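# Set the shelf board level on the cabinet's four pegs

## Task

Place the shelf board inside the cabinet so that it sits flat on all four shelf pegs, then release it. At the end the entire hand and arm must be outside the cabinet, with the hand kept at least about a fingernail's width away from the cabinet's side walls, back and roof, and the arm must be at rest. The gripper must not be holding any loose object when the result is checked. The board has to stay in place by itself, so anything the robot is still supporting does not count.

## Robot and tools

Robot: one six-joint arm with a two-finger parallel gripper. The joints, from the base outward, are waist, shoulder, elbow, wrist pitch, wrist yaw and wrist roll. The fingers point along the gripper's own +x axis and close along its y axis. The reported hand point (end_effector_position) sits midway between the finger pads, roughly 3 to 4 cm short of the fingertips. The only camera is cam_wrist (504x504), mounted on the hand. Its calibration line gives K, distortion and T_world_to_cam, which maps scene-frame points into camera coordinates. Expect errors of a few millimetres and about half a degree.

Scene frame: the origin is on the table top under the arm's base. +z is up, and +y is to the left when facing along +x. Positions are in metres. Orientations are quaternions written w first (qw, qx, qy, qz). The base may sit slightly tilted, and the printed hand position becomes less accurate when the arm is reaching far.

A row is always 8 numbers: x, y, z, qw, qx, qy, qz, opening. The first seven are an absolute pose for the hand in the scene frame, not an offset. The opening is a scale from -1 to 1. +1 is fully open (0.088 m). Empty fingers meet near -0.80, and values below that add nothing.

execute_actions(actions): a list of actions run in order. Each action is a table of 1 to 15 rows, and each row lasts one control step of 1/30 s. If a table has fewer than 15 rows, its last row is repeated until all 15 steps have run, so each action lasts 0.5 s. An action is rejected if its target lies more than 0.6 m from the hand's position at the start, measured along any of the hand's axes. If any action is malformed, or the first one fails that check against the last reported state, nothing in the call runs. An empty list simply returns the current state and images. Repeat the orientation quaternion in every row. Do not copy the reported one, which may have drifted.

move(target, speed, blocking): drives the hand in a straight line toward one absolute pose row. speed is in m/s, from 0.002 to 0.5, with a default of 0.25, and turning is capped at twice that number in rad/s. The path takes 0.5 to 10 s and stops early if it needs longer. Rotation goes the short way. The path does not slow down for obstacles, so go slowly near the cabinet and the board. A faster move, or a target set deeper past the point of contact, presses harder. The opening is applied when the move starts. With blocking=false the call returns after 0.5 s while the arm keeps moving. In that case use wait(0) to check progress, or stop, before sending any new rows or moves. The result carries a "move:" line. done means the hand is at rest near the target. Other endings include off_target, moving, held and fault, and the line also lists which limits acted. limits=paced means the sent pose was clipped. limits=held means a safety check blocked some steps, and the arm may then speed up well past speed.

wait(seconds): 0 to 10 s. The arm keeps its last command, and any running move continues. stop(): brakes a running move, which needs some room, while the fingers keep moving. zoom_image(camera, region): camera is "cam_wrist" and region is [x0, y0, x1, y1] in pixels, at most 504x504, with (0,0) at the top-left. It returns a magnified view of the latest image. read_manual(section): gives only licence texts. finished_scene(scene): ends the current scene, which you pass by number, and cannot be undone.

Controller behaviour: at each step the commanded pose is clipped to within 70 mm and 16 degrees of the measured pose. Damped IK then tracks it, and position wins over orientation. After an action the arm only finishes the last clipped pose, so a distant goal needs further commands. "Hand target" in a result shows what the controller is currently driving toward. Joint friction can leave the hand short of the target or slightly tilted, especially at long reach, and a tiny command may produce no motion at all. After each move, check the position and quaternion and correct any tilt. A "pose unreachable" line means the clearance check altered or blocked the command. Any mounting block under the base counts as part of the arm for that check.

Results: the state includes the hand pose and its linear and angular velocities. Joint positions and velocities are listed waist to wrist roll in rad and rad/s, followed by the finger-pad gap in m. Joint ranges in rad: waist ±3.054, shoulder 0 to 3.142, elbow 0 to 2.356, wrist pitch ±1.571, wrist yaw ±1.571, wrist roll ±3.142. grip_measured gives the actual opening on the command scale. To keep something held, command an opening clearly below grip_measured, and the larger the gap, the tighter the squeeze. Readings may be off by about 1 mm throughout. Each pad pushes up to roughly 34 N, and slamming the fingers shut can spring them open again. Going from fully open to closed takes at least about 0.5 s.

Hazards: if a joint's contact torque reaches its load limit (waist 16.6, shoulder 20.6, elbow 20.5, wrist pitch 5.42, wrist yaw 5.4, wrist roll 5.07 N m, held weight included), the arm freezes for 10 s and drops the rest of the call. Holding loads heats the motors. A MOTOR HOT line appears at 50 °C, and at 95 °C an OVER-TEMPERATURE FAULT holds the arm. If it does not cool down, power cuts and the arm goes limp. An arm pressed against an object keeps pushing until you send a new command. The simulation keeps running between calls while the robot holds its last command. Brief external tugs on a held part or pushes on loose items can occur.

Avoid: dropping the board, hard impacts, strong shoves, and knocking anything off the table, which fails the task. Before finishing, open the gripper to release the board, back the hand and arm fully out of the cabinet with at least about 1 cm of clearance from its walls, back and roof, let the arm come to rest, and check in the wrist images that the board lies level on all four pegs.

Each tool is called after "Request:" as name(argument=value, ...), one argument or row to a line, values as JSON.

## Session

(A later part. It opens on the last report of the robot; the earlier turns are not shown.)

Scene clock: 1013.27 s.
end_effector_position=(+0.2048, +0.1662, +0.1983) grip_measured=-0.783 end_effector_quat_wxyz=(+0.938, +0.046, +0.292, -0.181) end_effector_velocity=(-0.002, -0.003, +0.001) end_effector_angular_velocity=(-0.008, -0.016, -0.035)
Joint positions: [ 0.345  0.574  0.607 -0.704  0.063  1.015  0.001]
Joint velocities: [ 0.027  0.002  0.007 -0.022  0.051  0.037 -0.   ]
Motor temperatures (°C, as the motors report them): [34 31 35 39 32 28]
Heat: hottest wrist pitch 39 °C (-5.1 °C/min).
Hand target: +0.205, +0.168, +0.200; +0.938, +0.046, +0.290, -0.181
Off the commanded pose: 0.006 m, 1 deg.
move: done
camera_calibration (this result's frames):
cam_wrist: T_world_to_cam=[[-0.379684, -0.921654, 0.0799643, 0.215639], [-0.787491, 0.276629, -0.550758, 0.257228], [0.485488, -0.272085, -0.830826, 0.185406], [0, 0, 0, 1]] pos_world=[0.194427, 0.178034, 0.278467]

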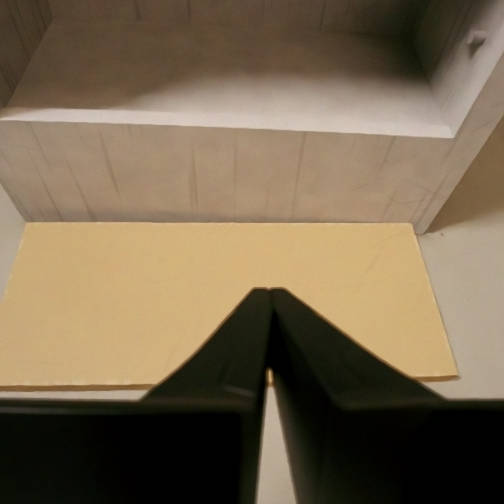

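Request:
move(
  target=[0.21,0.16,0.07,0.958,0.041,0.212,-0.183,-0.9],
)

Request:
move(
  target=[0.212,0.158,0.02,0.958,0.041,0.212,-0.183,-0.9],
  speed=0.08,
)

Request:
move(
  target=[0.257,0.14,0.018,0.958,0.041,0.212,-0.183,-0.9],
  speed=0.05,
)

Request:
move(
  target=[0.259,0.139,0.07,0.977,0.02,0.103,-0.187,-0.9],
  speed=0.03,
)

Request:
move(
  target=[0.277,0.133,0.105,0.977,0.02,0.103,-0.187,-0.9],
  speed=0.02,
)

Request:
move(
  target=[0.317,0.12,0.115,0.958,0.041,0.212,-0.183,-0.9],
  speed=0.015,
)

Request:
move(
  target=[0.339,0.113,0.122,0.958,0.041,0.212,-0.183,-0.9],
  speed=0.015,
)

Request:
move(
  target=[0.332,0.115,0.17,0.958,0.041,0.212,-0.183,-0.9],
  speed=0.04,
)

Request:
move(
  target=[0.202,0.171,0.2,0.939,0.052,0.29,-0.179,0.1],
)

Scene clock: 1024.97 s.
end_effector_position=(+0.2090, +0.1597, +0.0727) grip_measured=-0.783 end_effector_quat_wxyz=(+0.960, +0.039, +0.211, -0.182) end_effector_velocity=(+0.000, -0.003, -0.003) end_effector_angular_velocity=(-0.003, -0.005, -0.004)
Joint positions: [ 1.047  1.022  0.315 -0.108  0.754  1.515  0.001]
Joint velocities: [ 0.002  0.022 -0.007  0.022  0.007  0.007 -0.   ]
Motor temperatures (°C, as the motors report them): [33 31 35 38 32 28]
Heat: hottest wrist pitch 38 °C (-4.1 °C/min).
Hand target: +0.209, +0.159, +0.071; +0.960, +0.036, +0.210, -0.183
Off the commanded pose: 0.003 m, 0 deg.
move: done
camera_calibration (this result's frames):
cam_wrist: T_world_to_cam=[[-0.387024, -0.920137, 0.0596687, 0.22412], [-0.687849, 0.245013, -0.683252, 0.18701], [0.614066, -0.305478, -0.727741, 0.0482437], [0, 0, 0, 1]] pos_world=[0.18575, 0.175138, 0.149511]

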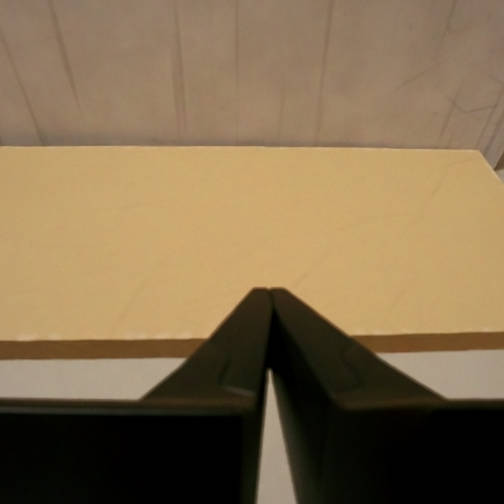

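Scene clock: 1026.07 s.
end_effector_position=(+0.2116, +0.1568, +0.0221) grip_measured=-0.783 end_effector_quat_wxyz=(+0.959, +0.041, +0.212, -0.184) end_effector_velocity=(+0.001, -0.001, -0.003) end_effector_angular_velocity=(-0.001, +0.007, +0.002)
Joint positions: [1.129 1.364 0.324 0.159 0.805 1.61  0.001]
Joint velocities: [-0.002  0.017 -0.002  0.022 -0.007 -0.007  0.   ]
Motor temperatures (°C, as the motors report them): [33 31 35 38 32 28]
Heat: hottest wrist pitch 38 °C (-4.1 °C/min).
Hand target: +0.212, +0.158, +0.021; +0.959, +0.041, +0.212, -0.183
Off the commanded pose: 0.003 m, 0 deg.
move: done
camera_calibration (this result's frames):
cam_wrist: T_world_to_cam=[[-0.391601, -0.91837, 0.0569653, 0.226168], [-0.688334, 0.251302, -0.680473, 0.154051], [0.610611, -0.305685, -0.730555, 0.00976563], [0, 0, 0, 1]] pos_world=[0.188643, 0.171978, 0.0990783]

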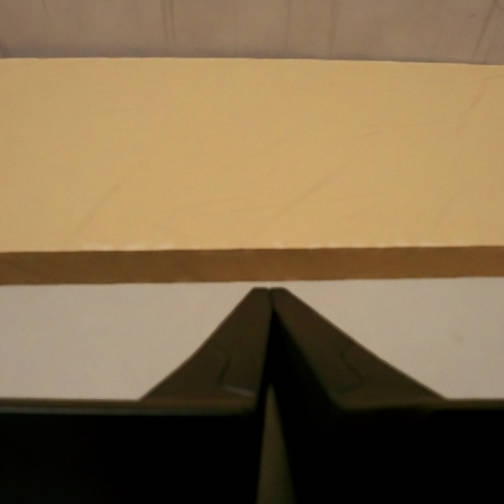

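Scene clock: 1027.33 s.
end_effector_position=(+0.2304, +0.1523, +0.0195) grip_measured=-0.783 end_effector_quat_wxyz=(+0.962, +0.032, +0.224, -0.151) end_effector_velocity=(-0.003, -0.006, -0.003) end_effector_angular_velocity=(-0.033, +0.033, +0.013)
Joint positions: [1.024 1.421 0.267 0.425 0.707 1.414 0.001]
Joint velocities: [-0.002  0.002 -0.017  0.007 -0.022 -0.037  0.   ]
Motor temperatures (°C, as the motors report them): [34 31 35 38 32 28]
Heat: hottest wrist pitch 38 °C (-4.0 °C/min).
Hand target: +0.252, +0.140, +0.021; +0.959, +0.043, +0.213, -0.184
Off the commanded pose: 0.029 m, 4 deg.
move: off_target
camera_calibration (this result's frames):
cam_wrist: T_world_to_cam=[[-0.32581, -0.943188, 0.0651481, 0.218066], [-0.719226, 0.202541, -0.664599, 0.180508], [0.613647, -0.263389, -0.744355, -0.0118748], [0, 0, 0, 1]] pos_world=[0.208161, 0.165989, 0.0969201]

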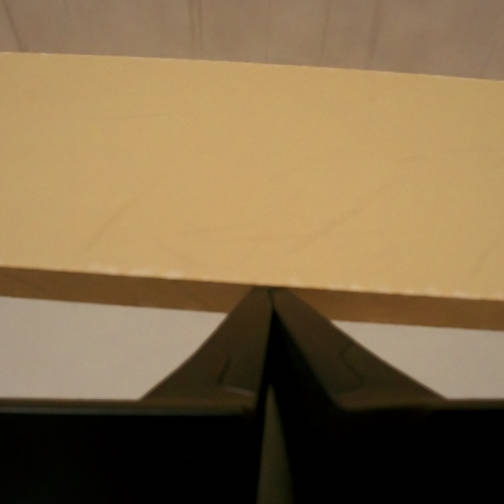

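Scene clock: 1032.00 s.
end_effector_position=(+0.2315, +0.1535, +0.0451) grip_measured=-0.783 end_effector_quat_wxyz=(+0.975, +0.005, +0.167, -0.148) end_effector_velocity=(+0.001, +0.000, +0.005) end_effector_angular_velocity=(-0.008, -0.012, +0.007)
Joint positions: [1.039 1.341 0.255 0.379 0.839 1.37  0.001]
Joint velocities: [-0.007 -0.017 -0.007  0.007  0.007 -0.022 -0.   ]
Motor temperatures (°C, as the motors report them): [35 31 35 38 34 28]
Heat: hottest wrist pitch 38 °C (-4.0 °C/min).
Hand target: +0.254, +0.140, +0.070; +0.977, +0.020, +0.103, -0.187
Off the commanded pose: 0.040 m, 9 deg.
move: off_target
camera_calibration (this result's frames):
cam_wrist: T_world_to_cam=[[-0.317992, -0.943261, 0.0956079, 0.214724], [-0.646239, 0.141857, -0.749834, 0.194335], [0.693727, -0.300227, -0.654681, -0.0100601], [0, 0, 0, 1]] pos_world=[0.200846, 0.171953, 0.118604]

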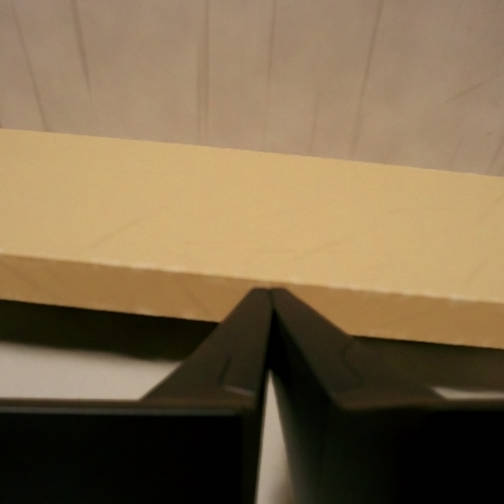

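Scene clock: 1036.13 s.
end_effector_position=(+0.2785, +0.1381, +0.1164) grip_measured=-0.783 end_effector_quat_wxyz=(+0.979, +0.032, +0.077, -0.184) end_effector_velocity=(+0.002, -0.003, -0.000) end_effector_angular_velocity=(-0.003, +0.013, -0.006)
Joint positions: [0.72  1.209 0.285 0.396 0.758 1.205 0.001]
Joint velocities: [-0.017  0.002  0.002 -0.007 -0.022 -0.007 -0.   ]
Motor temperatures (°C, as the motors report them): [36 31 35 38 34 28]
Heat: hottest wrist pitch 38 °C (-3.0 °C/min).
Hand target: +0.276, +0.133, +0.105; +0.976, +0.022, +0.104, -0.188
Off the commanded pose: 0.013 m, 3 deg.
move: off_target
camera_calibration (this result's frames):
cam_wrist: T_world_to_cam=[[-0.401378, -0.915788, 0.0150853, 0.237138], [-0.483487, 0.19786, -0.852697, 0.239273], [0.777905, -0.349547, -0.522189, -0.0326884], [0, 0, 0, 1]] pos_world=[0.236296, 0.1584, 0.18338]

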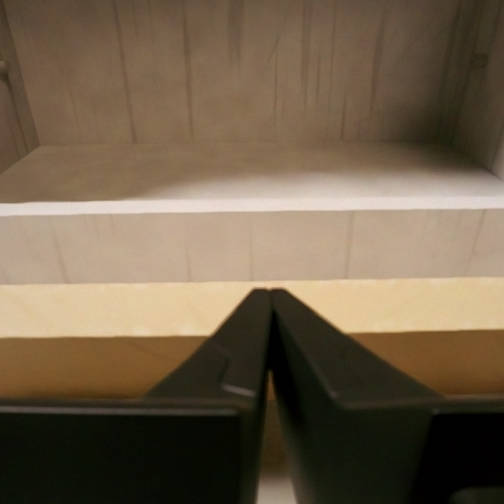

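Scene clock: 1045.50 s.
end_effector_position=(+0.3225, +0.1213, +0.1377) grip_measured=-0.783 end_effector_quat_wxyz=(+0.967, +0.051, +0.167, -0.186) end_effector_velocity=(-0.001, -0.003, -0.002) end_effector_angular_velocity=(+0.000, +0.018, -0.003)
Joint positions: [0.372 1.241 0.407 0.305 0.294 1.058 0.001]
Joint velocities: [-0.012  0.002 -0.002 -0.007 -0.022 -0.007 -0.   ]
Motor temperatures (°C, as the motors report them): [35 31 34 37 34 28]
Heat: hottest wrist pitch 37 °C (-4.1 °C/min).
Hand target: +0.315, +0.120, +0.115; +0.959, +0.044, +0.213, -0.184
Off the commanded pose: 0.023 m, 5 deg.
move: off_target
camera_calibration (this result's frames):
cam_wrist: T_world_to_cam=[[-0.403716, -0.914662, 0.0201699, 0.238936], [-0.619687, 0.257167, -0.741521, 0.303468], [0.673054, -0.311863, -0.670626, -0.0120258], [0, 0, 0, 1]] pos_world=[0.292612, 0.136753, 0.212144]

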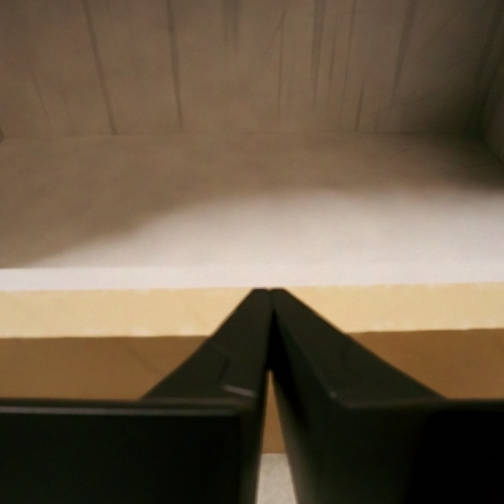

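Scene clock: 1048.87 s.
end_effector_position=(+0.3411, +0.1146, +0.1397) grip_measured=-0.783 end_effector_quat_wxyz=(+0.965, +0.045, +0.179, -0.184) end_effector_velocity=(-0.003, -0.003, -0.002) end_effector_angular_velocity=(-0.019, +0.019, +0.002)
Joint positions: [0.304 1.327 0.455 0.341 0.217 1.011 0.001]
Joint velocities: [-0.002 -0.002 -0.007 -0.007 -0.007 -0.022 -0.   ]
Motor temperatures (°C, as the motors report them): [35 31 34 37 34 28]
Heat: hottest wrist pitch 37 °C (-3.1 °C/min).
Hand target: +0.338, +0.113, +0.123; +0.959, +0.042, +0.212, -0.184
Off the commanded pose: 0.018 m, 4 deg.
move: off_target
camera_calibration (this result's frames):
cam_wrist: T_world_to_cam=[[-0.397205, -0.917087, 0.0343336, 0.236367], [-0.639567, 0.249789, -0.727021, 0.323836], [0.658165, -0.310735, -0.685757, -0.0181626], [0, 0, 0, 1]] pos_world=[0.312955, 0.130235, 0.214865]

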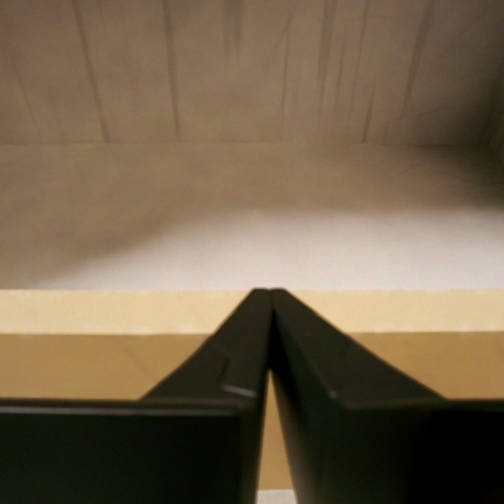

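Scene clock: 1050.03 s.
end_effector_position=(+0.3310, +0.1124, +0.1659) grip_measured=-0.783 end_effector_quat_wxyz=(+0.958, +0.041, +0.215, -0.187) end_effector_velocity=(-0.003, -0.006, +0.001) end_effector_angular_velocity=(-0.019, +0.019, -0.018)
Joint positions: [0.186 1.201 0.498 0.128 0.065 0.936 0.001]
Joint velocities: [-0.017 -0.007  0.002 -0.037 -0.007 -0.022 -0.   ]
Motor temperatures (°C, as the motors report them): [35 31 34 37 34 28]
Heat: hottest wrist pitch 37 °C (-3.0 °C/min).
Hand target: +0.332, +0.115, +0.170; +0.959, +0.042, +0.212, -0.183
Off the commanded pose: 0.005 m, 1 deg.
move: done
camera_calibration (this result's frames):
cam_wrist: T_world_to_cam=[[-0.397787, -0.915556, 0.0593491, 0.225269], [-0.69068, 0.256248, -0.676238, 0.344736], [0.603926, -0.30999, -0.734289, 0.0316918], [0, 0, 0, 1]] pos_world=[0.308572, 0.127732, 0.243025]

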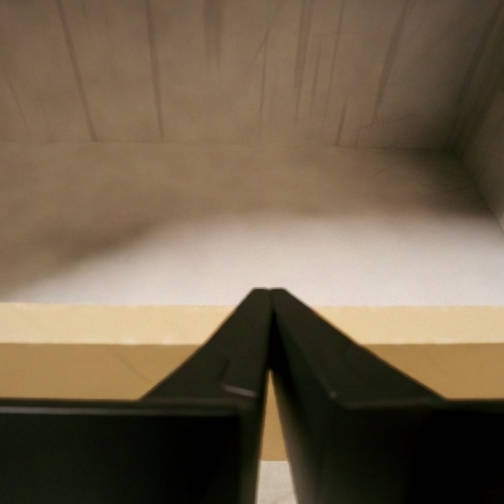

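Scene clock: 1051.30 s.
end_effector_position=(+0.2038, +0.1683, +0.1982) grip_measured=+0.100 end_effector_quat_wxyz=(+0.937, +0.050, +0.292, -0.184) end_effector_velocity=(-0.005, +0.001, -0.002) end_effector_angular_velocity=(+0.008, +0.016, +0.003)
Joint positions: [ 0.363  0.577  0.616 -0.714  0.076  1.034  0.044]
Joint velocities: [ 0.012 -0.012  0.002 -0.022 -0.007  0.007  0.   ]
Motor temperatures (°C, as the motors report them): [35 31 34 37 34 28]
Heat: hottest wrist pitch 37 °C (-3.0 °C/min).
Hand target: +0.203, +0.171, +0.201; +0.939, +0.051, +0.289, -0.180
Off the commanded pose: 0.004 m, 1 deg.
move: done
camera_calibration (this result's frames):
cam_wrist: T_world_to_cam=[[-0.385404, -0.919699, 0.0749499, 0.219125], [-0.785763, 0.284521, -0.549203, 0.253873], [0.483777, -0.270558, -0.832321, 0.186796], [0, 0, 0, 1]] pos_world=[0.193568, 0.179836, 0.278478]

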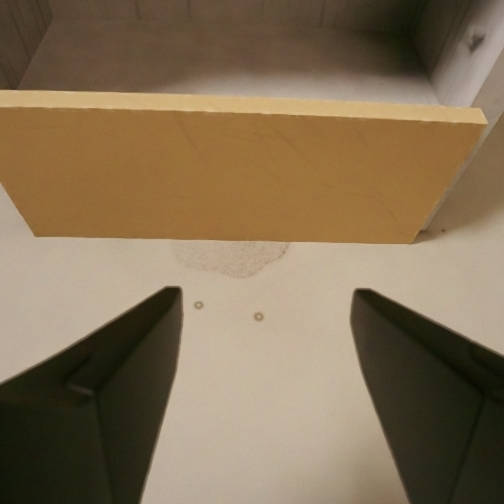

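Request:
move(
  target=[0.30,0.11,0.24,0.677,-0.554,0.439,0.203,0.1],
)

Request:
move(
  target=[0.333,0.097,0.172,0.677,-0.554,0.439,0.203,0.1],
  speed=0.08,
)

Request:
move(
  target=[0.3625,0.085,0.13,0.677,-0.554,0.439,0.203,0.1],
  speed=0.04,
)

Request:
move(
  target=[0.335,0.096,0.138,0.677,-0.554,0.439,0.203,-0.1],
  speed=0.02,
)

Request:
move(
  target=[0.315,0.104,0.10,0.677,-0.554,0.439,0.203,-0.1],
  speed=0.02,
)

Request:
move(
  target=[0.318,0.103,0.097,0.677,-0.554,0.439,0.203,-0.35],
  speed=0.02,
)

Request:
move(
  target=[0.318,0.103,0.097,0.677,-0.554,0.439,0.203,-1],
  speed=0.02,
)

Request:
move(
  target=[0.27,0.125,0.17,0.677,-0.554,0.439,0.203,-1],
  speed=0.06,
)

Request:
move(
  target=[0.24,0.13,0.225,0.69,-0.699,0.109,-0.157,-1],
  speed=0.06,
)

Scene clock: 1064.63 s.
end_effector_position=(+0.2980, +0.1109, +0.2378) grip_measured=+0.100 end_effector_quat_wxyz=(+0.681, -0.549, +0.438, +0.204) end_effector_velocity=(+0.000, -0.001, +0.002) end_effector_angular_velocity=(-0.017, +0.004, +0.011)
Joint positions: [-0.307  1.302  0.983 -0.796 -0.632 -1.145  0.044]
Joint velocities: [-0.002  0.002  0.007 -0.007  0.007 -0.022 -0.   ]
Motor temperatures (°C, as the motors report them): [34 30 35 37 33 28]
Heat: hottest wrist pitch 37 °C (-2.0 °C/min).
Hand target: +0.300, +0.111, +0.240; +0.681, -0.551, +0.437, +0.204
Off the commanded pose: 0.003 m, 1 deg.
move: done
camera_calibration (this result's frames):
cam_wrist: T_world_to_cam=[[0.7499, -0.263194, 0.606942, -0.338065], [-0.529044, -0.789422, 0.31133, 0.203891], [0.397193, -0.554565, -0.731229, 0.191917], [0, 0, 0, 1]] pos_world=[0.285154, 0.17841, 0.282044]

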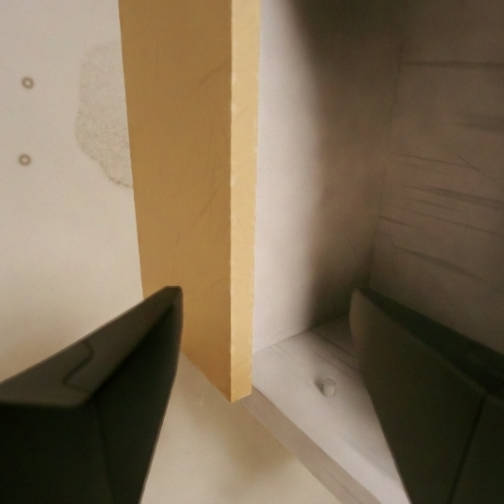

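Scene clock: 1066.00 s.
end_effector_position=(+0.3334, +0.0996, +0.1763) grip_measured=+0.100 end_effector_quat_wxyz=(+0.677, -0.558, +0.434, +0.203) end_effector_velocity=(+0.003, +0.003, -0.001) end_effector_angular_velocity=(-0.001, -0.003, +0.027)
Joint positions: [-0.124  1.417  0.848 -0.428 -0.534 -0.965  0.044]
Joint velocities: [ 0.007  0.002 -0.002  0.022 -0.007 -0.007 -0.   ]
Motor temperatures (°C, as the motors report them): [34 30 35 37 33 28]
Heat: hottest wrist pitch 37 °C (-2.1 °C/min).
Hand target: +0.332, +0.097, +0.172; +0.676, -0.555, +0.440, +0.203
Off the commanded pose: 0.005 m, 1 deg.
move: done
camera_calibration (this result's frames):
cam_wrist: T_world_to_cam=[[0.748291, -0.244515, 0.616663, -0.333263], [-0.521745, -0.79103, 0.319458, 0.229145], [0.409687, -0.560788, -0.719495, 0.121036], [0, 0, 0, 1]] pos_world=[0.319346, 0.167649, 0.219393]

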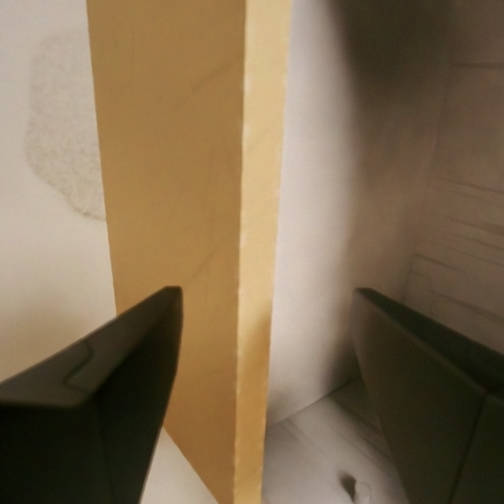

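Scene clock: 1067.63 s.
end_effector_position=(+0.3573, +0.0888, +0.1424) grip_measured=+0.106 end_effector_quat_wxyz=(+0.682, -0.554, +0.433, +0.200) end_effector_velocity=(-0.002, -0.000, -0.001) end_effector_angular_velocity=(+0.010, -0.002, -0.003)
Joint positions: [-0.052  1.55   0.822 -0.231 -0.495 -0.881  0.044]
Joint velocities: [-0.002 -0.007 -0.012  0.007 -0.007  0.007 -0.   ]
Motor temperatures (°C, as the motors report them): [34 30 35 37 33 28]
Heat: hottest wrist pitch 37 °C (-2.0 °C/min).
Hand target: +0.361, +0.085, +0.130; +0.677, -0.554, +0.440, +0.203
Off the commanded pose: 0.014 m, 1 deg.
move: off_target
camera_calibration (this result's frames):
cam_wrist: T_world_to_cam=[[0.742123, -0.256228, 0.619355, -0.330003], [-0.530482, -0.78934, 0.309083, 0.248356], [0.409685, -0.557934, -0.721711, 0.0807995], [0, 0, 0, 1]] pos_world=[0.343549, 0.156562, 0.18594]

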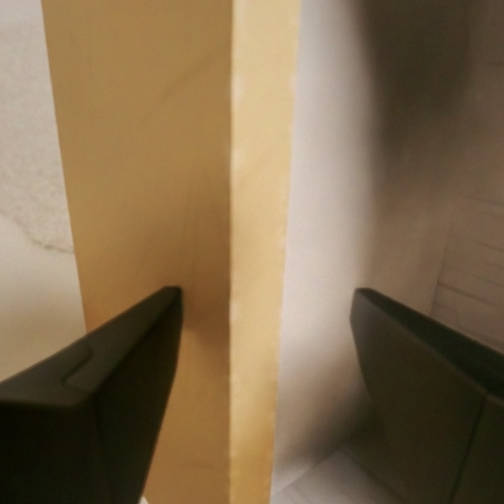

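Scene clock: 1069.10 s.
end_effector_position=(+0.3386, +0.0960, +0.1410) grip_measured=-0.100 end_effector_quat_wxyz=(+0.679, -0.556, +0.436, +0.202) end_effector_velocity=(-0.002, +0.001, +0.001) end_effector_angular_velocity=(-0.010, -0.001, +0.006)
Joint positions: [-0.035  1.469  0.768 -0.258 -0.484 -0.875  0.034]
Joint velocities: [ 0.002 -0.012 -0.002 -0.007  0.007 -0.007 -0.   ]
Motor temperatures (°C, as the motors report them): [34 31 35 37 33 28]
Heat: hottest wrist pitch 37 °C (-2.0 °C/min).
Hand target: +0.335, +0.096, +0.138; +0.677, -0.554, +0.439, +0.203
Off the commanded pose: 0.005 m, 0 deg.
move: done
camera_calibration (this result's frames):
cam_wrist: T_world_to_cam=[[0.747386, -0.250744, 0.615258, -0.315145], [-0.526171, -0.788805, 0.317696, 0.241791], [0.405658, -0.561172, -0.721476, 0.0931089], [0, 0, 0, 1]] pos_world=[0.324988, 0.163955, 0.184255]

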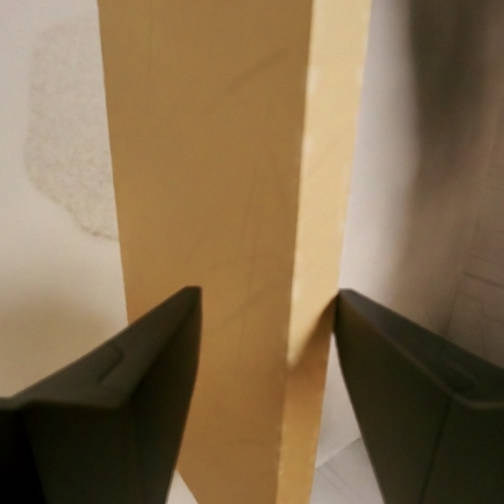

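Scene clock: 1071.80 s.
end_effector_position=(+0.3146, +0.1040, +0.0996) grip_measured=-0.098 end_effector_quat_wxyz=(+0.676, -0.552, +0.442, +0.206) end_effector_velocity=(-0.002, +0.004, -0.001) end_effector_angular_velocity=(+0.022, +0.005, +0.009)
Joint positions: [ 0.103  1.426  0.623 -0.12  -0.41  -0.758  0.034]
Joint velocities: [ 0.002 -0.007 -0.007  0.007 -0.022  0.007  0.   ]
Motor temperatures (°C, as the motors report them): [34 31 35 37 33 28]
Heat: hottest wrist pitch 37 °C (-2.0 °C/min).
Hand target: +0.315, +0.104, +0.100; +0.676, -0.555, +0.440, +0.203
Off the commanded pose: 0.001 m, 1 deg.
move: done
camera_calibration (this result's frames):
cam_wrist: T_world_to_cam=[[0.756478, -0.255438, 0.602073, -0.270778], [-0.524157, -0.787363, 0.32453, 0.247215], [0.391152, -0.561081, -0.729513, 0.0828089], [0, 0, 0, 1]] pos_world=[0.302026, 0.171943, 0.14321]

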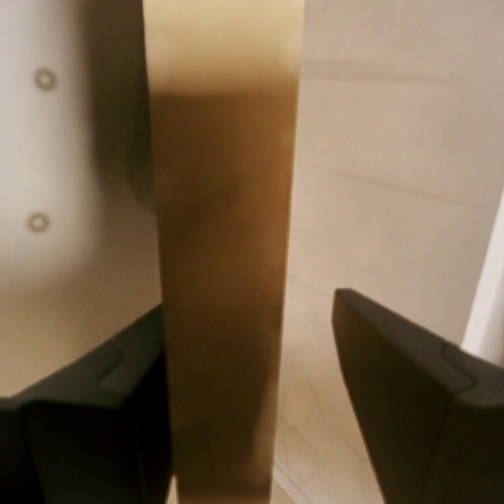

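Scene clock: 1072.50 s.
end_effector_position=(+0.3177, +0.1047, +0.0988) grip_measured=-0.348 end_effector_quat_wxyz=(+0.678, -0.554, +0.437, +0.205) end_effector_velocity=(+0.001, -0.001, -0.001) end_effector_angular_velocity=(-0.010, -0.002, +0.007)
Joint positions: [ 0.107  1.435  0.622 -0.097 -0.406 -0.752  0.022]
Joint velocities: [ 0.002  0.002 -0.002  0.007  0.007 -0.007 -0.   ]
Motor temperatures (°C, as the motors report them): [34 31 35 37 33 28]
Heat: hottest wrist pitch 37 °C (-2.0 °C/min).
Hand target: +0.318, +0.103, +0.097; +0.677, -0.554, +0.439, +0.203
Off the commanded pose: 0.003 m, 0 deg.
move: done
camera_calibration (this result's frames):
cam_wrist: T_world_to_cam=[[0.75197, -0.251439, 0.609361, -0.272214], [-0.522624, -0.790781, 0.318636, 0.250049], [0.401753, -0.558071, -0.726051, 0.0774243], [0, 0, 0, 1]] pos_world=[0.304273, 0.172497, 0.142416]

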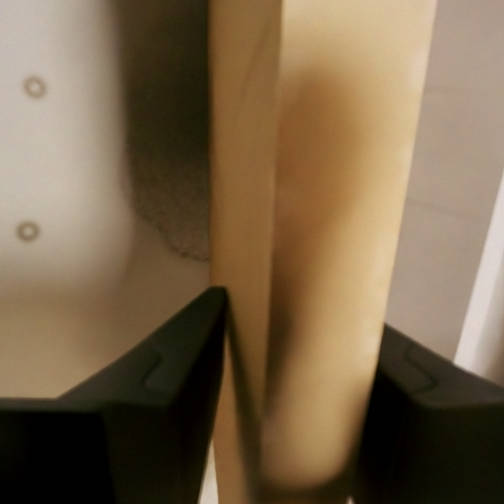

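Scene clock: 1073.20 s.
end_effector_position=(+0.3157, +0.1053, +0.0971) grip_measured=-0.457 end_effector_quat_wxyz=(+0.678, -0.550, +0.441, +0.209) end_effector_velocity=(-0.003, +0.001, -0.001) end_effector_angular_velocity=(+0.013, +0.015, +0.008)
Joint positions: [ 0.109  1.435  0.622 -0.104 -0.415 -0.75   0.017]
Joint velocities: [-0.002 -0.002 -0.002 -0.007 -0.022 -0.007 -0.   ]
Motor temperatures (°C, as the motors report them): [34 31 35 37 33 28]
Heat: hottest wrist pitch 37 °C (-2.0 °C/min).
Hand target: +0.318, +0.103, +0.097; +0.677, -0.554, +0.439, +0.203
Off the commanded pose: 0.003 m, 1 deg.
move: done
camera_calibration (this result's frames):
cam_wrist: T_world_to_cam=[[0.757717, -0.258096, 0.599377, -0.269658], [-0.521413, -0.791746, 0.318225, 0.249847], [0.392422, -0.553647, -0.734493, 0.0806351], [0, 0, 0, 1]] pos_world=[0.302955, 0.172862, 0.141345]

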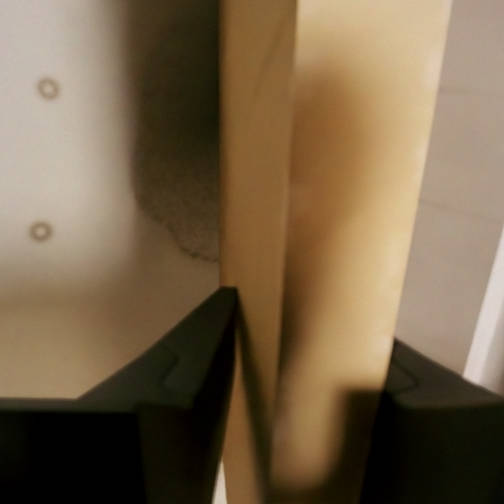

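Scene clock: 1075.07 s.
end_effector_position=(+0.2659, +0.1213, +0.1595) grip_measured=-0.478 end_effector_quat_wxyz=(+0.673, -0.545, +0.454, +0.209) end_effector_velocity=(-0.005, +0.002, -0.001) end_effector_angular_velocity=(+0.021, +0.020, +0.013)
Joint positions: [-0.046  1.135  0.683 -0.562 -0.503 -0.9    0.016]
Joint velocities: [-0.012 -0.007 -0.002 -0.022 -0.037 -0.022 -0.   ]
Motor temperatures (°C, as the motors report them): [34 31 35 37 33 28]
Heat: hottest wrist pitch 37 °C (-2.0 °C/min).
Hand target: +0.271, +0.125, +0.170; +0.678, -0.554, +0.438, +0.203
Off the commanded pose: 0.012 m, 2 deg.
move: off_target
camera_calibration (this result's frames):
cam_wrist: T_world_to_cam=[[0.768341, -0.268408, 0.581042, -0.263759], [-0.526052, -0.781946, 0.334411, 0.214111], [0.364585, -0.5626, -0.741997, 0.164529], [0, 0, 0, 1]] pos_world=[0.255305, 0.189192, 0.203733]

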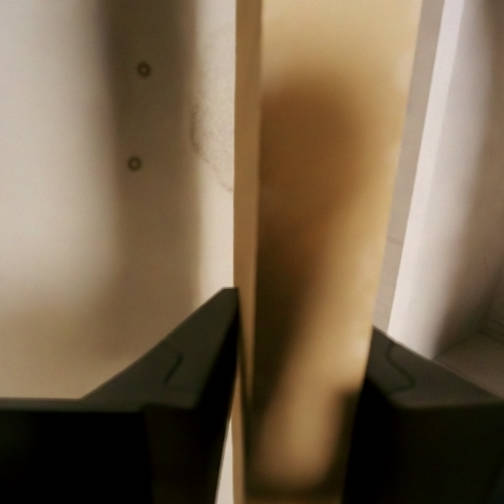

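Scene clock: 1084.23 s.
end_effector_position=(+0.2426, +0.1290, +0.2176) grip_measured=-0.486 end_effector_quat_wxyz=(+0.683, -0.707, +0.117, -0.140) end_effector_velocity=(-0.002, -0.003, -0.001) end_effector_angular_velocity=(-0.014, -0.008, -0.009)
Joint positions: [ 0.549  0.603  0.239  0.043  0.779 -0.623  0.015]
Joint velocities: [ 0.007 -0.002 -0.012  0.007  0.022 -0.007 -0.   ]
Motor temperatures (°C, as the motors report them): [34 31 35 38 34 28]
Heat: hottest wrist pitch 38 °C (+0.0 °C/min).
Hand target: +0.242, +0.129, +0.224; +0.686, -0.703, +0.106, -0.155
Off the commanded pose: 0.008 m, 2 deg.
move: done
camera_calibration (this result's frames):
cam_wrist: T_world_to_cam=[[-0.0545717, 0.0954116, 0.993941, -0.214757], [-0.68402, -0.728743, 0.0323987, 0.285562], [0.727419, -0.678108, 0.105032, -0.0369654], [0, 0, 0, 1]] pos_world=[0.2105, 0.203525, 0.208087]

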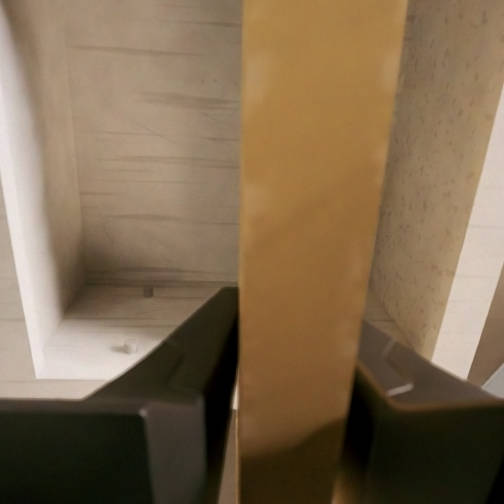

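Request:
move(
  target=[0.31,0.104,0.22,0.69,-0.699,0.109,-0.157,-1],
  speed=0.025,
)

Request:
move(
  target=[0.357,0.085,0.22,0.69,-0.699,0.109,-0.157,-1],
  speed=0.02,
)

Scene clock: 1094.13 s.
end_effector_position=(+0.2971, +0.1121, +0.2048) grip_measured=-0.484 end_effector_quat_wxyz=(+0.687, -0.707, +0.112, -0.125) end_effector_velocity=(+0.003, +0.002, -0.002) end_effector_angular_velocity=(+0.001, +0.012, +0.017)
Joint positions: [ 0.349  1.027  0.229  0.54   0.557 -0.704  0.015]
Joint velocities: [-0.002  0.017  0.002  0.022 -0.022 -0.007  0.   ]
Motor temperatures (°C, as the motors report them): [34 31 36 40 34 28]
Heat: hottest wrist pitch 40 °C (+2.0 °C/min).
Hand target: +0.307, +0.104, +0.220; +0.691, -0.697, +0.110, -0.157
Off the commanded pose: 0.022 m, 4 deg.
move: off_target
camera_calibration (this result's frames):
cam_wrist: T_world_to_cam=[[-0.0430212, 0.0867351, 0.995302, -0.200144], [-0.662186, -0.748446, 0.0366004, 0.30592], [0.748104, -0.6575, 0.0896337, -0.0920193], [0, 0, 0, 1]] pos_world=[0.262806, 0.185822, 0.196255]

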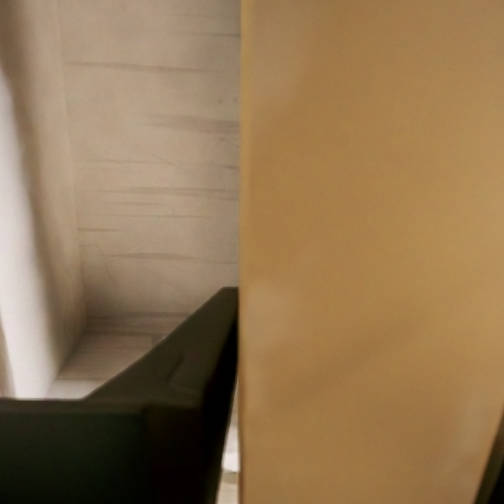

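Scene clock: 1097.73 s.
end_effector_position=(+0.3070, +0.1104, +0.2002) grip_measured=-0.480 end_effector_quat_wxyz=(+0.689, -0.710, +0.085, -0.116) end_effector_velocity=(+0.001, +0.001, -0.002) end_effector_angular_velocity=(-0.002, +0.015, +0.014)
Joint positions: [ 0.332  1.157  0.197  0.77   0.526 -0.738  0.015]
Joint velocities: [-0.002  0.002 -0.002  0.007 -0.022 -0.007 -0.   ]
Motor temperatures (°C, as the motors report them): [37 33 38 40 34 28]
Heat: hottest wrist pitch 40 °C (+2.0 °C/min).
Hand target: +0.339, +0.086, +0.221; +0.692, -0.696, +0.109, -0.159
Off the commanded pose: 0.059 m, 6 deg.
move: off_target
camera_calibration (this result's frames):
cam_wrist: T_world_to_cam=[[-0.0722601, 0.089044, 0.993403, -0.185886], [-0.622908, -0.781903, 0.0247758, 0.305335], [0.778951, -0.617008, 0.111967, -0.118549], [0, 0, 0, 1]] pos_world=[0.269108, 0.182149, 0.190368]

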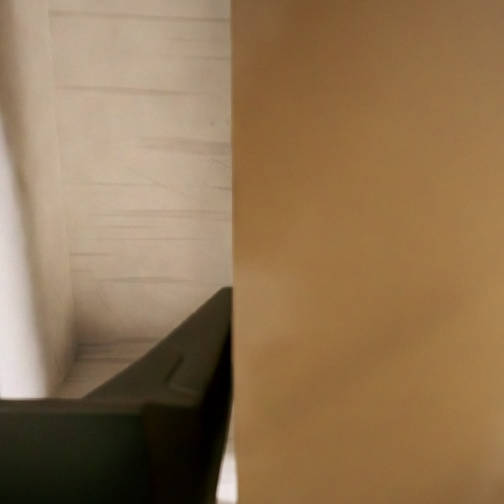

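Request:
move(
  target=[0.25,0.128,0.225,0.69,-0.699,0.109,-0.157,-1],
  speed=0.05,
)

Request:
move(
  target=[0.245,0.13,0.255,0.801,-0.568,0.080,-0.174,-1],
  speed=0.05,
)

Scene clock: 1110.77 s.
end_effector_position=(+0.2506, +0.1220, +0.2139) grip_measured=-0.486 end_effector_quat_wxyz=(+0.680, -0.708, +0.125, -0.145) end_effector_velocity=(-0.004, +0.001, +0.001) end_effector_angular_velocity=(-0.017, +0.002, -0.005)
Joint positions: [ 0.508  0.672  0.231  0.11   0.747 -0.631  0.015]
Joint velocities: [ 0.017 -0.027  0.002 -0.037  0.022 -0.007 -0.   ]
Motor temperatures (°C, as the motors report them): [51 44 49 39 35 28]
Heat: hottest waist 51 °C (+14.1 °C/min). Fold the arm in close to its base before you think long.
Hand target: +0.251, +0.128, +0.225; +0.689, -0.699, +0.109, -0.157
Off the commanded pose: 0.013 m, 3 deg.
MOTOR HOT: a motor reached 50 °C. Now the hottest motor, joint 1 (waist), reports 51 °C. The temperature limit of the motors' drives, at which the controller stops the arm, is 95 °C. To cool a motor, set the load down, stop pushing, or move to a pose that needs little force.
move: off_target
camera_calibration (this result's frames):
cam_wrist: T_world_to_cam=[[-0.0470379, 0.10011, 0.993864, -0.212386], [-0.697123, -0.715883, 0.0391161, 0.286342], [0.715406, -0.691006, 0.103463, -0.042229], [0, 0, 0, 1]] pos_world=[0.219836, 0.197069, 0.204251]

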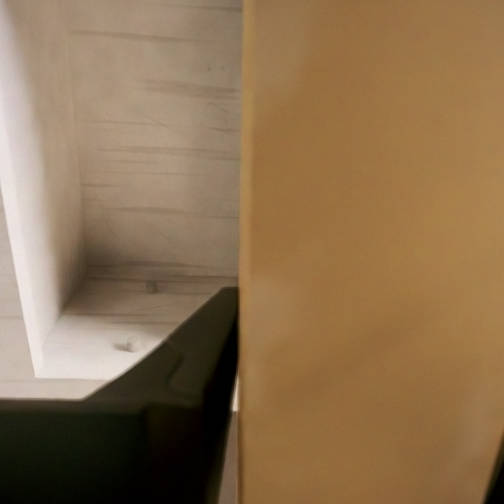

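Scene clock: 1114.87 s.
end_effector_position=(+0.2455, +0.1246, +0.2423) grip_measured=-0.486 end_effector_quat_wxyz=(+0.794, -0.577, +0.100, -0.165) end_effector_velocity=(-0.001, -0.003, -0.001) end_effector_angular_velocity=(-0.011, +0.014, -0.012)
Joint positions: [ 0.383  0.557  0.298 -0.045  0.627 -0.326  0.015]
Joint velocities: [-0.007 -0.002  0.002 -0.022 -0.007 -0.007 -0.   ]
Motor temperatures (°C, as the motors report them): [48 43 48 39 35 28]
Heat: hottest waist 48 °C (+11.1 °C/min). Fold the arm in close to its base before you think long.
Hand target: +0.245, +0.130, +0.255; +0.801, -0.567, +0.080, -0.174
Off the commanded pose: 0.014 m, 3 deg.
MOTOR HOT: still on. Now the hottest motor, joint 1 (waist), reports 48 °C; a drive's own limit is 95 °C.
move: off_target
camera_calibration (this result's frames):
cam_wrist: T_world_to_cam=[[-0.174443, -0.224586, 0.958713, -0.160881], [-0.67466, -0.681927, -0.282505, 0.351798], [0.717219, -0.696086, -0.032562, -0.00655852], [0, 0, 0, 1]] pos_world=[0.213984, 0.199204, 0.25341]

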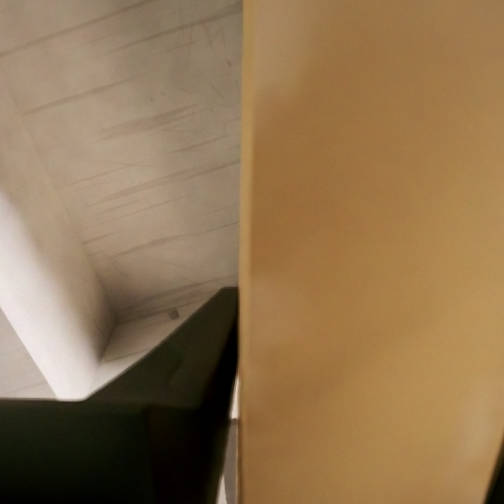

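Request:
move(
  target=[0.262,0.092,0.255,0.801,-0.568,0.080,-0.174,-1],
  speed=0.04,
)

Request:
move(
  target=[0.305,0.075,0.255,0.801,-0.568,0.080,-0.174,-1],
  speed=0.025,
)

Request:
move(
  target=[0.262,0.11,0.255,0.801,-0.568,0.080,-0.174,-1],
  speed=0.04,
)

Scene clock: 1126.93 s.
end_effector_position=(+0.2616, +0.0922, +0.2474) grip_measured=-0.486 end_effector_quat_wxyz=(+0.800, -0.569, +0.092, -0.163) end_effector_velocity=(+0.003, +0.000, +0.001) end_effector_angular_velocity=(+0.004, +0.001, +0.021)
Joint positions: [ 0.13   0.644  0.212  0.181  0.382 -0.39   0.015]
Joint velocities: [-0.022  0.012 -0.007  0.037 -0.037 -0.007 -0.   ]
Motor temperatures (°C, as the motors report them): [44 39 46 40 35 28]
Heat: hottest elbow 46 °C (+9.1 °C/min).
Hand target: +0.262, +0.092, +0.255; +0.802, -0.566, +0.081, -0.174
Off the commanded pose: 0.008 m, 2 deg.
MOTOR HOT: cleared. Now the hottest motor, joint 3 (elbow), reports 46 °C.
move: done
camera_calibration (this result's frames):
cam_wrist: T_world_to_cam=[[-0.185269, -0.243384, 0.952071, -0.164067], [-0.662928, -0.684223, -0.303915, 0.344427], [0.725398, -0.687461, -0.0345809, -0.0429146], [0, 0, 0, 1]] pos_world=[0.229064, 0.166232, 0.259396]

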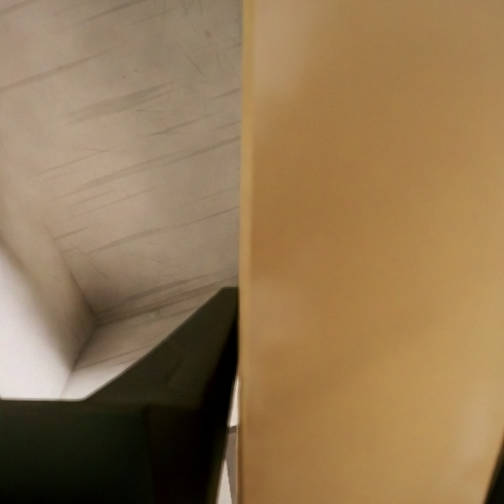

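Scene clock: 1129.10 s.
end_effector_position=(+0.2992, +0.0761, +0.2418) grip_measured=-0.486 end_effector_quat_wxyz=(+0.800, -0.571, +0.094, -0.158) end_effector_velocity=(+0.002, -0.003, -0.003) end_effector_angular_velocity=(-0.005, +0.011, -0.002)
Joint positions: [ 0.052  0.986  0.226  0.514  0.296 -0.415  0.015]
Joint velocities: [-0.002  0.027 -0.002  0.022 -0.007 -0.007 -0.   ]
Motor temperatures (°C, as the motors report them): [43 39 46 41 35 28]
Heat: hottest elbow 46 °C (+9.0 °C/min).
Hand target: +0.304, +0.075, +0.255; +0.801, -0.567, +0.080, -0.174
Off the commanded pose: 0.014 m, 2 deg.
move: off_target
camera_calibration (this result's frames):
cam_wrist: T_world_to_cam=[[-0.174382, -0.24289, 0.954251, -0.159448], [-0.661292, -0.689147, -0.296258, 0.354689], [0.729578, -0.682701, -0.0404465, -0.0816658], [0, 0, 0, 1]] pos_world=[0.266329, 0.149951, 0.25393]

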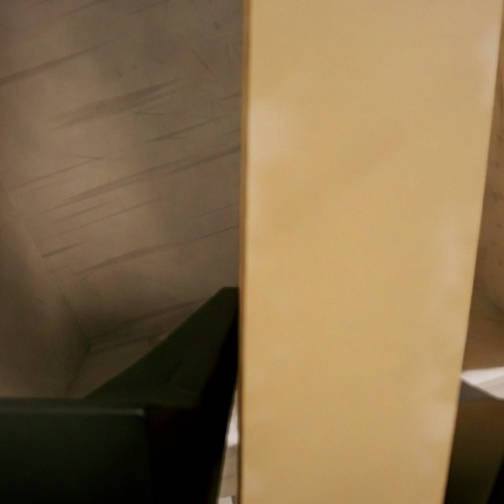

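Scene clock: 1130.77 s.
end_effector_position=(+0.2625, +0.1030, +0.2425) grip_measured=-0.486 end_effector_quat_wxyz=(+0.795, -0.575, +0.101, -0.165) end_effector_velocity=(-0.004, -0.004, -0.001) end_effector_angular_velocity=(-0.017, +0.007, -0.024)
Joint positions: [ 0.219  0.661  0.247  0.134  0.469 -0.375  0.015]
Joint velocities: [ 0.007 -0.017 -0.002 -0.037  0.022 -0.007 -0.   ]
Motor temperatures (°C, as the motors report them): [43 39 46 41 35 28]
Heat: hottest elbow 46 °C (+9.1 °C/min).
Hand target: +0.263, +0.110, +0.255; +0.800, -0.569, +0.080, -0.174
Off the commanded pose: 0.014 m, 3 deg.
move: off_target
camera_calibration (this result's frames):
cam_wrist: T_world_to_cam=[[-0.173236, -0.229147, 0.957852, -0.162578], [-0.676247, -0.679382, -0.284833, 0.349285], [0.716017, -0.697088, -0.0372664, -0.0321805], [0, 0, 0, 1]] pos_world=[0.23108, 0.177611, 0.254015]

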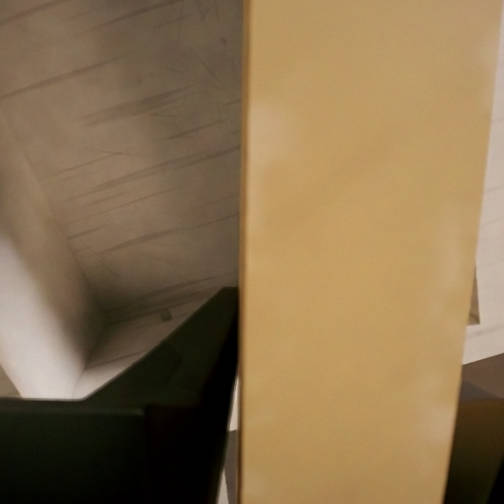

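Request:
move(
  target=[0.29,0.08,0.255,0.801,-0.568,0.080,-0.174,-1],
  speed=0.04,
)

Request:
move(
  target=[0.318,0.066,0.255,0.801,-0.568,0.080,-0.174,-1],
  speed=0.02,
)

Request:
move(
  target=[0.275,0.115,0.255,0.801,-0.568,0.080,-0.174,-1],
  speed=0.04,
)

Scene clock: 1139.90 s.
end_effector_position=(+0.2894, +0.0808, +0.2468) grip_measured=-0.486 end_effector_quat_wxyz=(+0.801, -0.569, +0.092, -0.163) end_effector_velocity=(+0.002, -0.000, +0.003) end_effector_angular_velocity=(+0.009, -0.018, +0.009)
Joint positions: [ 0.06   0.89   0.225  0.419  0.313 -0.408  0.015]
Joint velocities: [-0.012  0.017 -0.002  0.037 -0.007  0.007 -0.   ]
Motor temperatures (°C, as the motors report them): [41 37 45 42 35 28]
Heat: hottest elbow 45 °C (+7.0 °C/min).
Hand target: +0.290, +0.080, +0.255; +0.801, -0.567, +0.080, -0.174
Off the commanded pose: 0.008 m, 2 deg.
move: done
camera_calibration (this result's frames):
cam_wrist: T_world_to_cam=[[-0.184566, -0.244407, 0.951946, -0.161229], [-0.662098, -0.684895, -0.304213, 0.354737], [0.726334, -0.686429, -0.0354128, -0.0711492], [0, 0, 0, 1]] pos_world=[0.256791, 0.154713, 0.258877]

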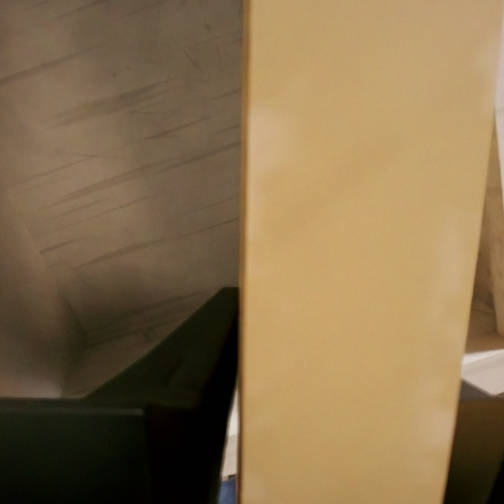

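Scene clock: 1141.87 s.
end_effector_position=(+0.3103, +0.0754, +0.2401) grip_measured=-0.486 end_effector_quat_wxyz=(+0.803, -0.570, +0.088, -0.146) end_effector_velocity=(-0.001, -0.002, -0.001) end_effector_angular_velocity=(-0.005, +0.004, -0.002)
Joint positions: [ 0.036  1.075  0.234  0.613  0.259 -0.419  0.015]
Joint velocities: [-0.007  0.002 -0.007  0.007 -0.007 -0.007 -0.   ]
Motor temperatures (°C, as the motors report them): [40 37 45 42 35 28]
Heat: hottest elbow 45 °C (+7.1 °C/min).
Hand target: +0.316, +0.066, +0.255; +0.801, -0.567, +0.080, -0.174
Off the commanded pose: 0.019 m, 3 deg.
move: off_target
camera_calibration (this result's frames):
cam_wrist: T_world_to_cam=[[-0.165278, -0.25242, 0.953398, -0.158004], [-0.643304, -0.705144, -0.298214, 0.357081], [0.747558, -0.662613, -0.0458377, -0.0961558], [0, 0, 0, 1]] pos_world=[0.275479, 0.148196, 0.25272]

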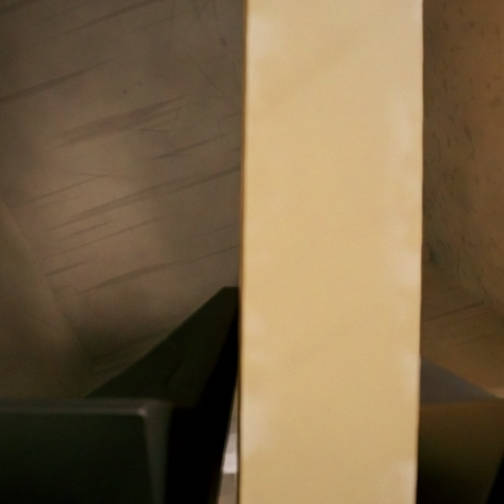

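Scene clock: 1143.60 s.
end_effector_position=(+0.2752, +0.1080, +0.2421) grip_measured=-0.486 end_effector_quat_wxyz=(+0.795, -0.575, +0.101, -0.164) end_effector_velocity=(-0.004, -0.004, -0.004) end_effector_angular_velocity=(-0.027, +0.027, -0.019)
Joint positions: [ 0.228  0.757  0.279  0.196  0.477 -0.373  0.015]
Joint velocities: [ 0.007 -0.017 -0.007 -0.037  0.007 -0.022  0.   ]
Motor temperatures (°C, as the motors report them): [40 36 44 42 35 28]
Heat: hottest elbow 44 °C (+6.1 °C/min).
Hand target: +0.276, +0.115, +0.255; +0.800, -0.569, +0.080, -0.174
Off the commanded pose: 0.015 m, 3 deg.
move: off_target
camera_calibration (this result's frames):
cam_wrist: T_world_to_cam=[[-0.172266, -0.22887, 0.958093, -0.159247], [-0.676288, -0.679705, -0.283965, 0.361032], [0.716212, -0.696865, -0.0376923, -0.0378341], [0, 0, 0, 1]] pos_world=[0.243826, 0.182583, 0.253668]

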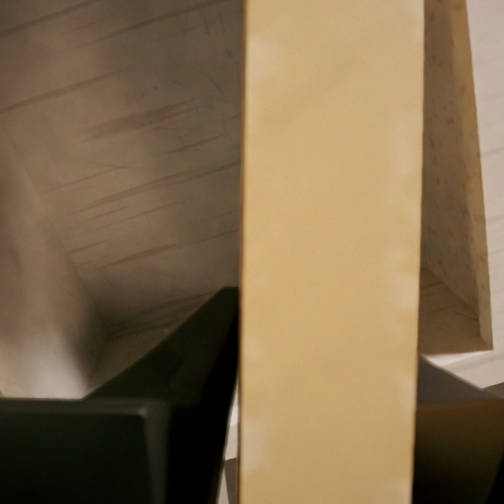

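Request:
move(
  target=[0.33,0.098,0.255,0.801,-0.568,0.080,-0.174,-1],
  speed=0.025,
)

Request:
move(
  target=[0.385,0.075,0.255,0.801,-0.568,0.080,-0.174,-1],
  speed=0.025,
)

Scene clock: 1150.50 s.
end_effector_position=(+0.3250, +0.0946, +0.2411) grip_measured=-0.486 end_effector_quat_wxyz=(+0.798, -0.571, +0.100, -0.163) end_effector_velocity=(-0.001, -0.005, +0.000) end_effector_angular_velocity=(+0.004, -0.004, -0.018)
Joint positions: [ 0.128  1.108  0.347  0.493  0.377 -0.392  0.015]
Joint velocities: [-0.007  0.002 -0.002 -0.007  0.007  0.007 -0.   ]
Motor temperatures (°C, as the motors report them): [39 36 44 43 35 28]
Heat: hottest elbow 44 °C (+5.1 °C/min).
Hand target: +0.329, +0.098, +0.255; +0.801, -0.567, +0.080, -0.174
Off the commanded pose: 0.015 m, 3 deg.
move: off_target
camera_calibration (this result's frames):
cam_wrist: T_world_to_cam=[[-0.173379, -0.239473, 0.955297, -0.150668], [-0.673189, -0.679188, -0.292437, 0.386272], [0.718857, -0.693798, -0.0434535, -0.082619], [0, 0, 0, 1]] pos_world=[0.293303, 0.168949, 0.253303]

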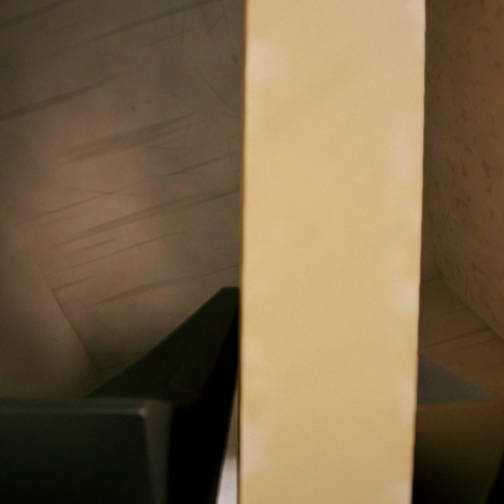

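Scene clock: 1153.30 s.
end_effector_position=(+0.3586, +0.1043, +0.2356) grip_measured=-0.486 end_effector_quat_wxyz=(+0.810, -0.568, +0.075, -0.125) end_effector_velocity=(+0.000, +0.001, -0.002) end_effector_angular_velocity=(-0.005, +0.007, +0.008)
Joint positions: [ 0.12   1.298  0.402  0.698  0.302 -0.397  0.015]
Joint velocities: [ 0.002  0.002 -0.002  0.007 -0.007 -0.007 -0.   ]
Motor temperatures (°C, as the motors report them): [40 36 44 44 35 28]
Heat: hottest elbow 44 °C (+4.1 °C/min).
Hand target: +0.377, +0.075, +0.254; +0.801, -0.567, +0.081, -0.174
Off the commanded pose: 0.044 m, 6 deg.
move: off_target
camera_calibration (this result's frames):
cam_wrist: T_world_to_cam=[[-0.150575, -0.27238, 0.950335, -0.140859], [-0.606983, -0.733297, -0.306346, 0.399087], [0.78032, -0.622965, -0.054914, -0.127043], [0, 0, 0, 1]] pos_world=[0.320164, 0.175139, 0.249145]

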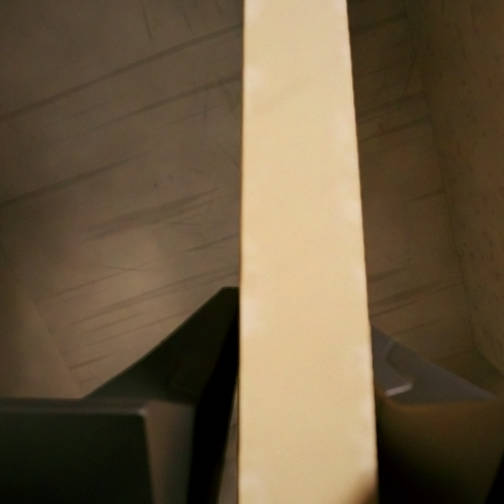

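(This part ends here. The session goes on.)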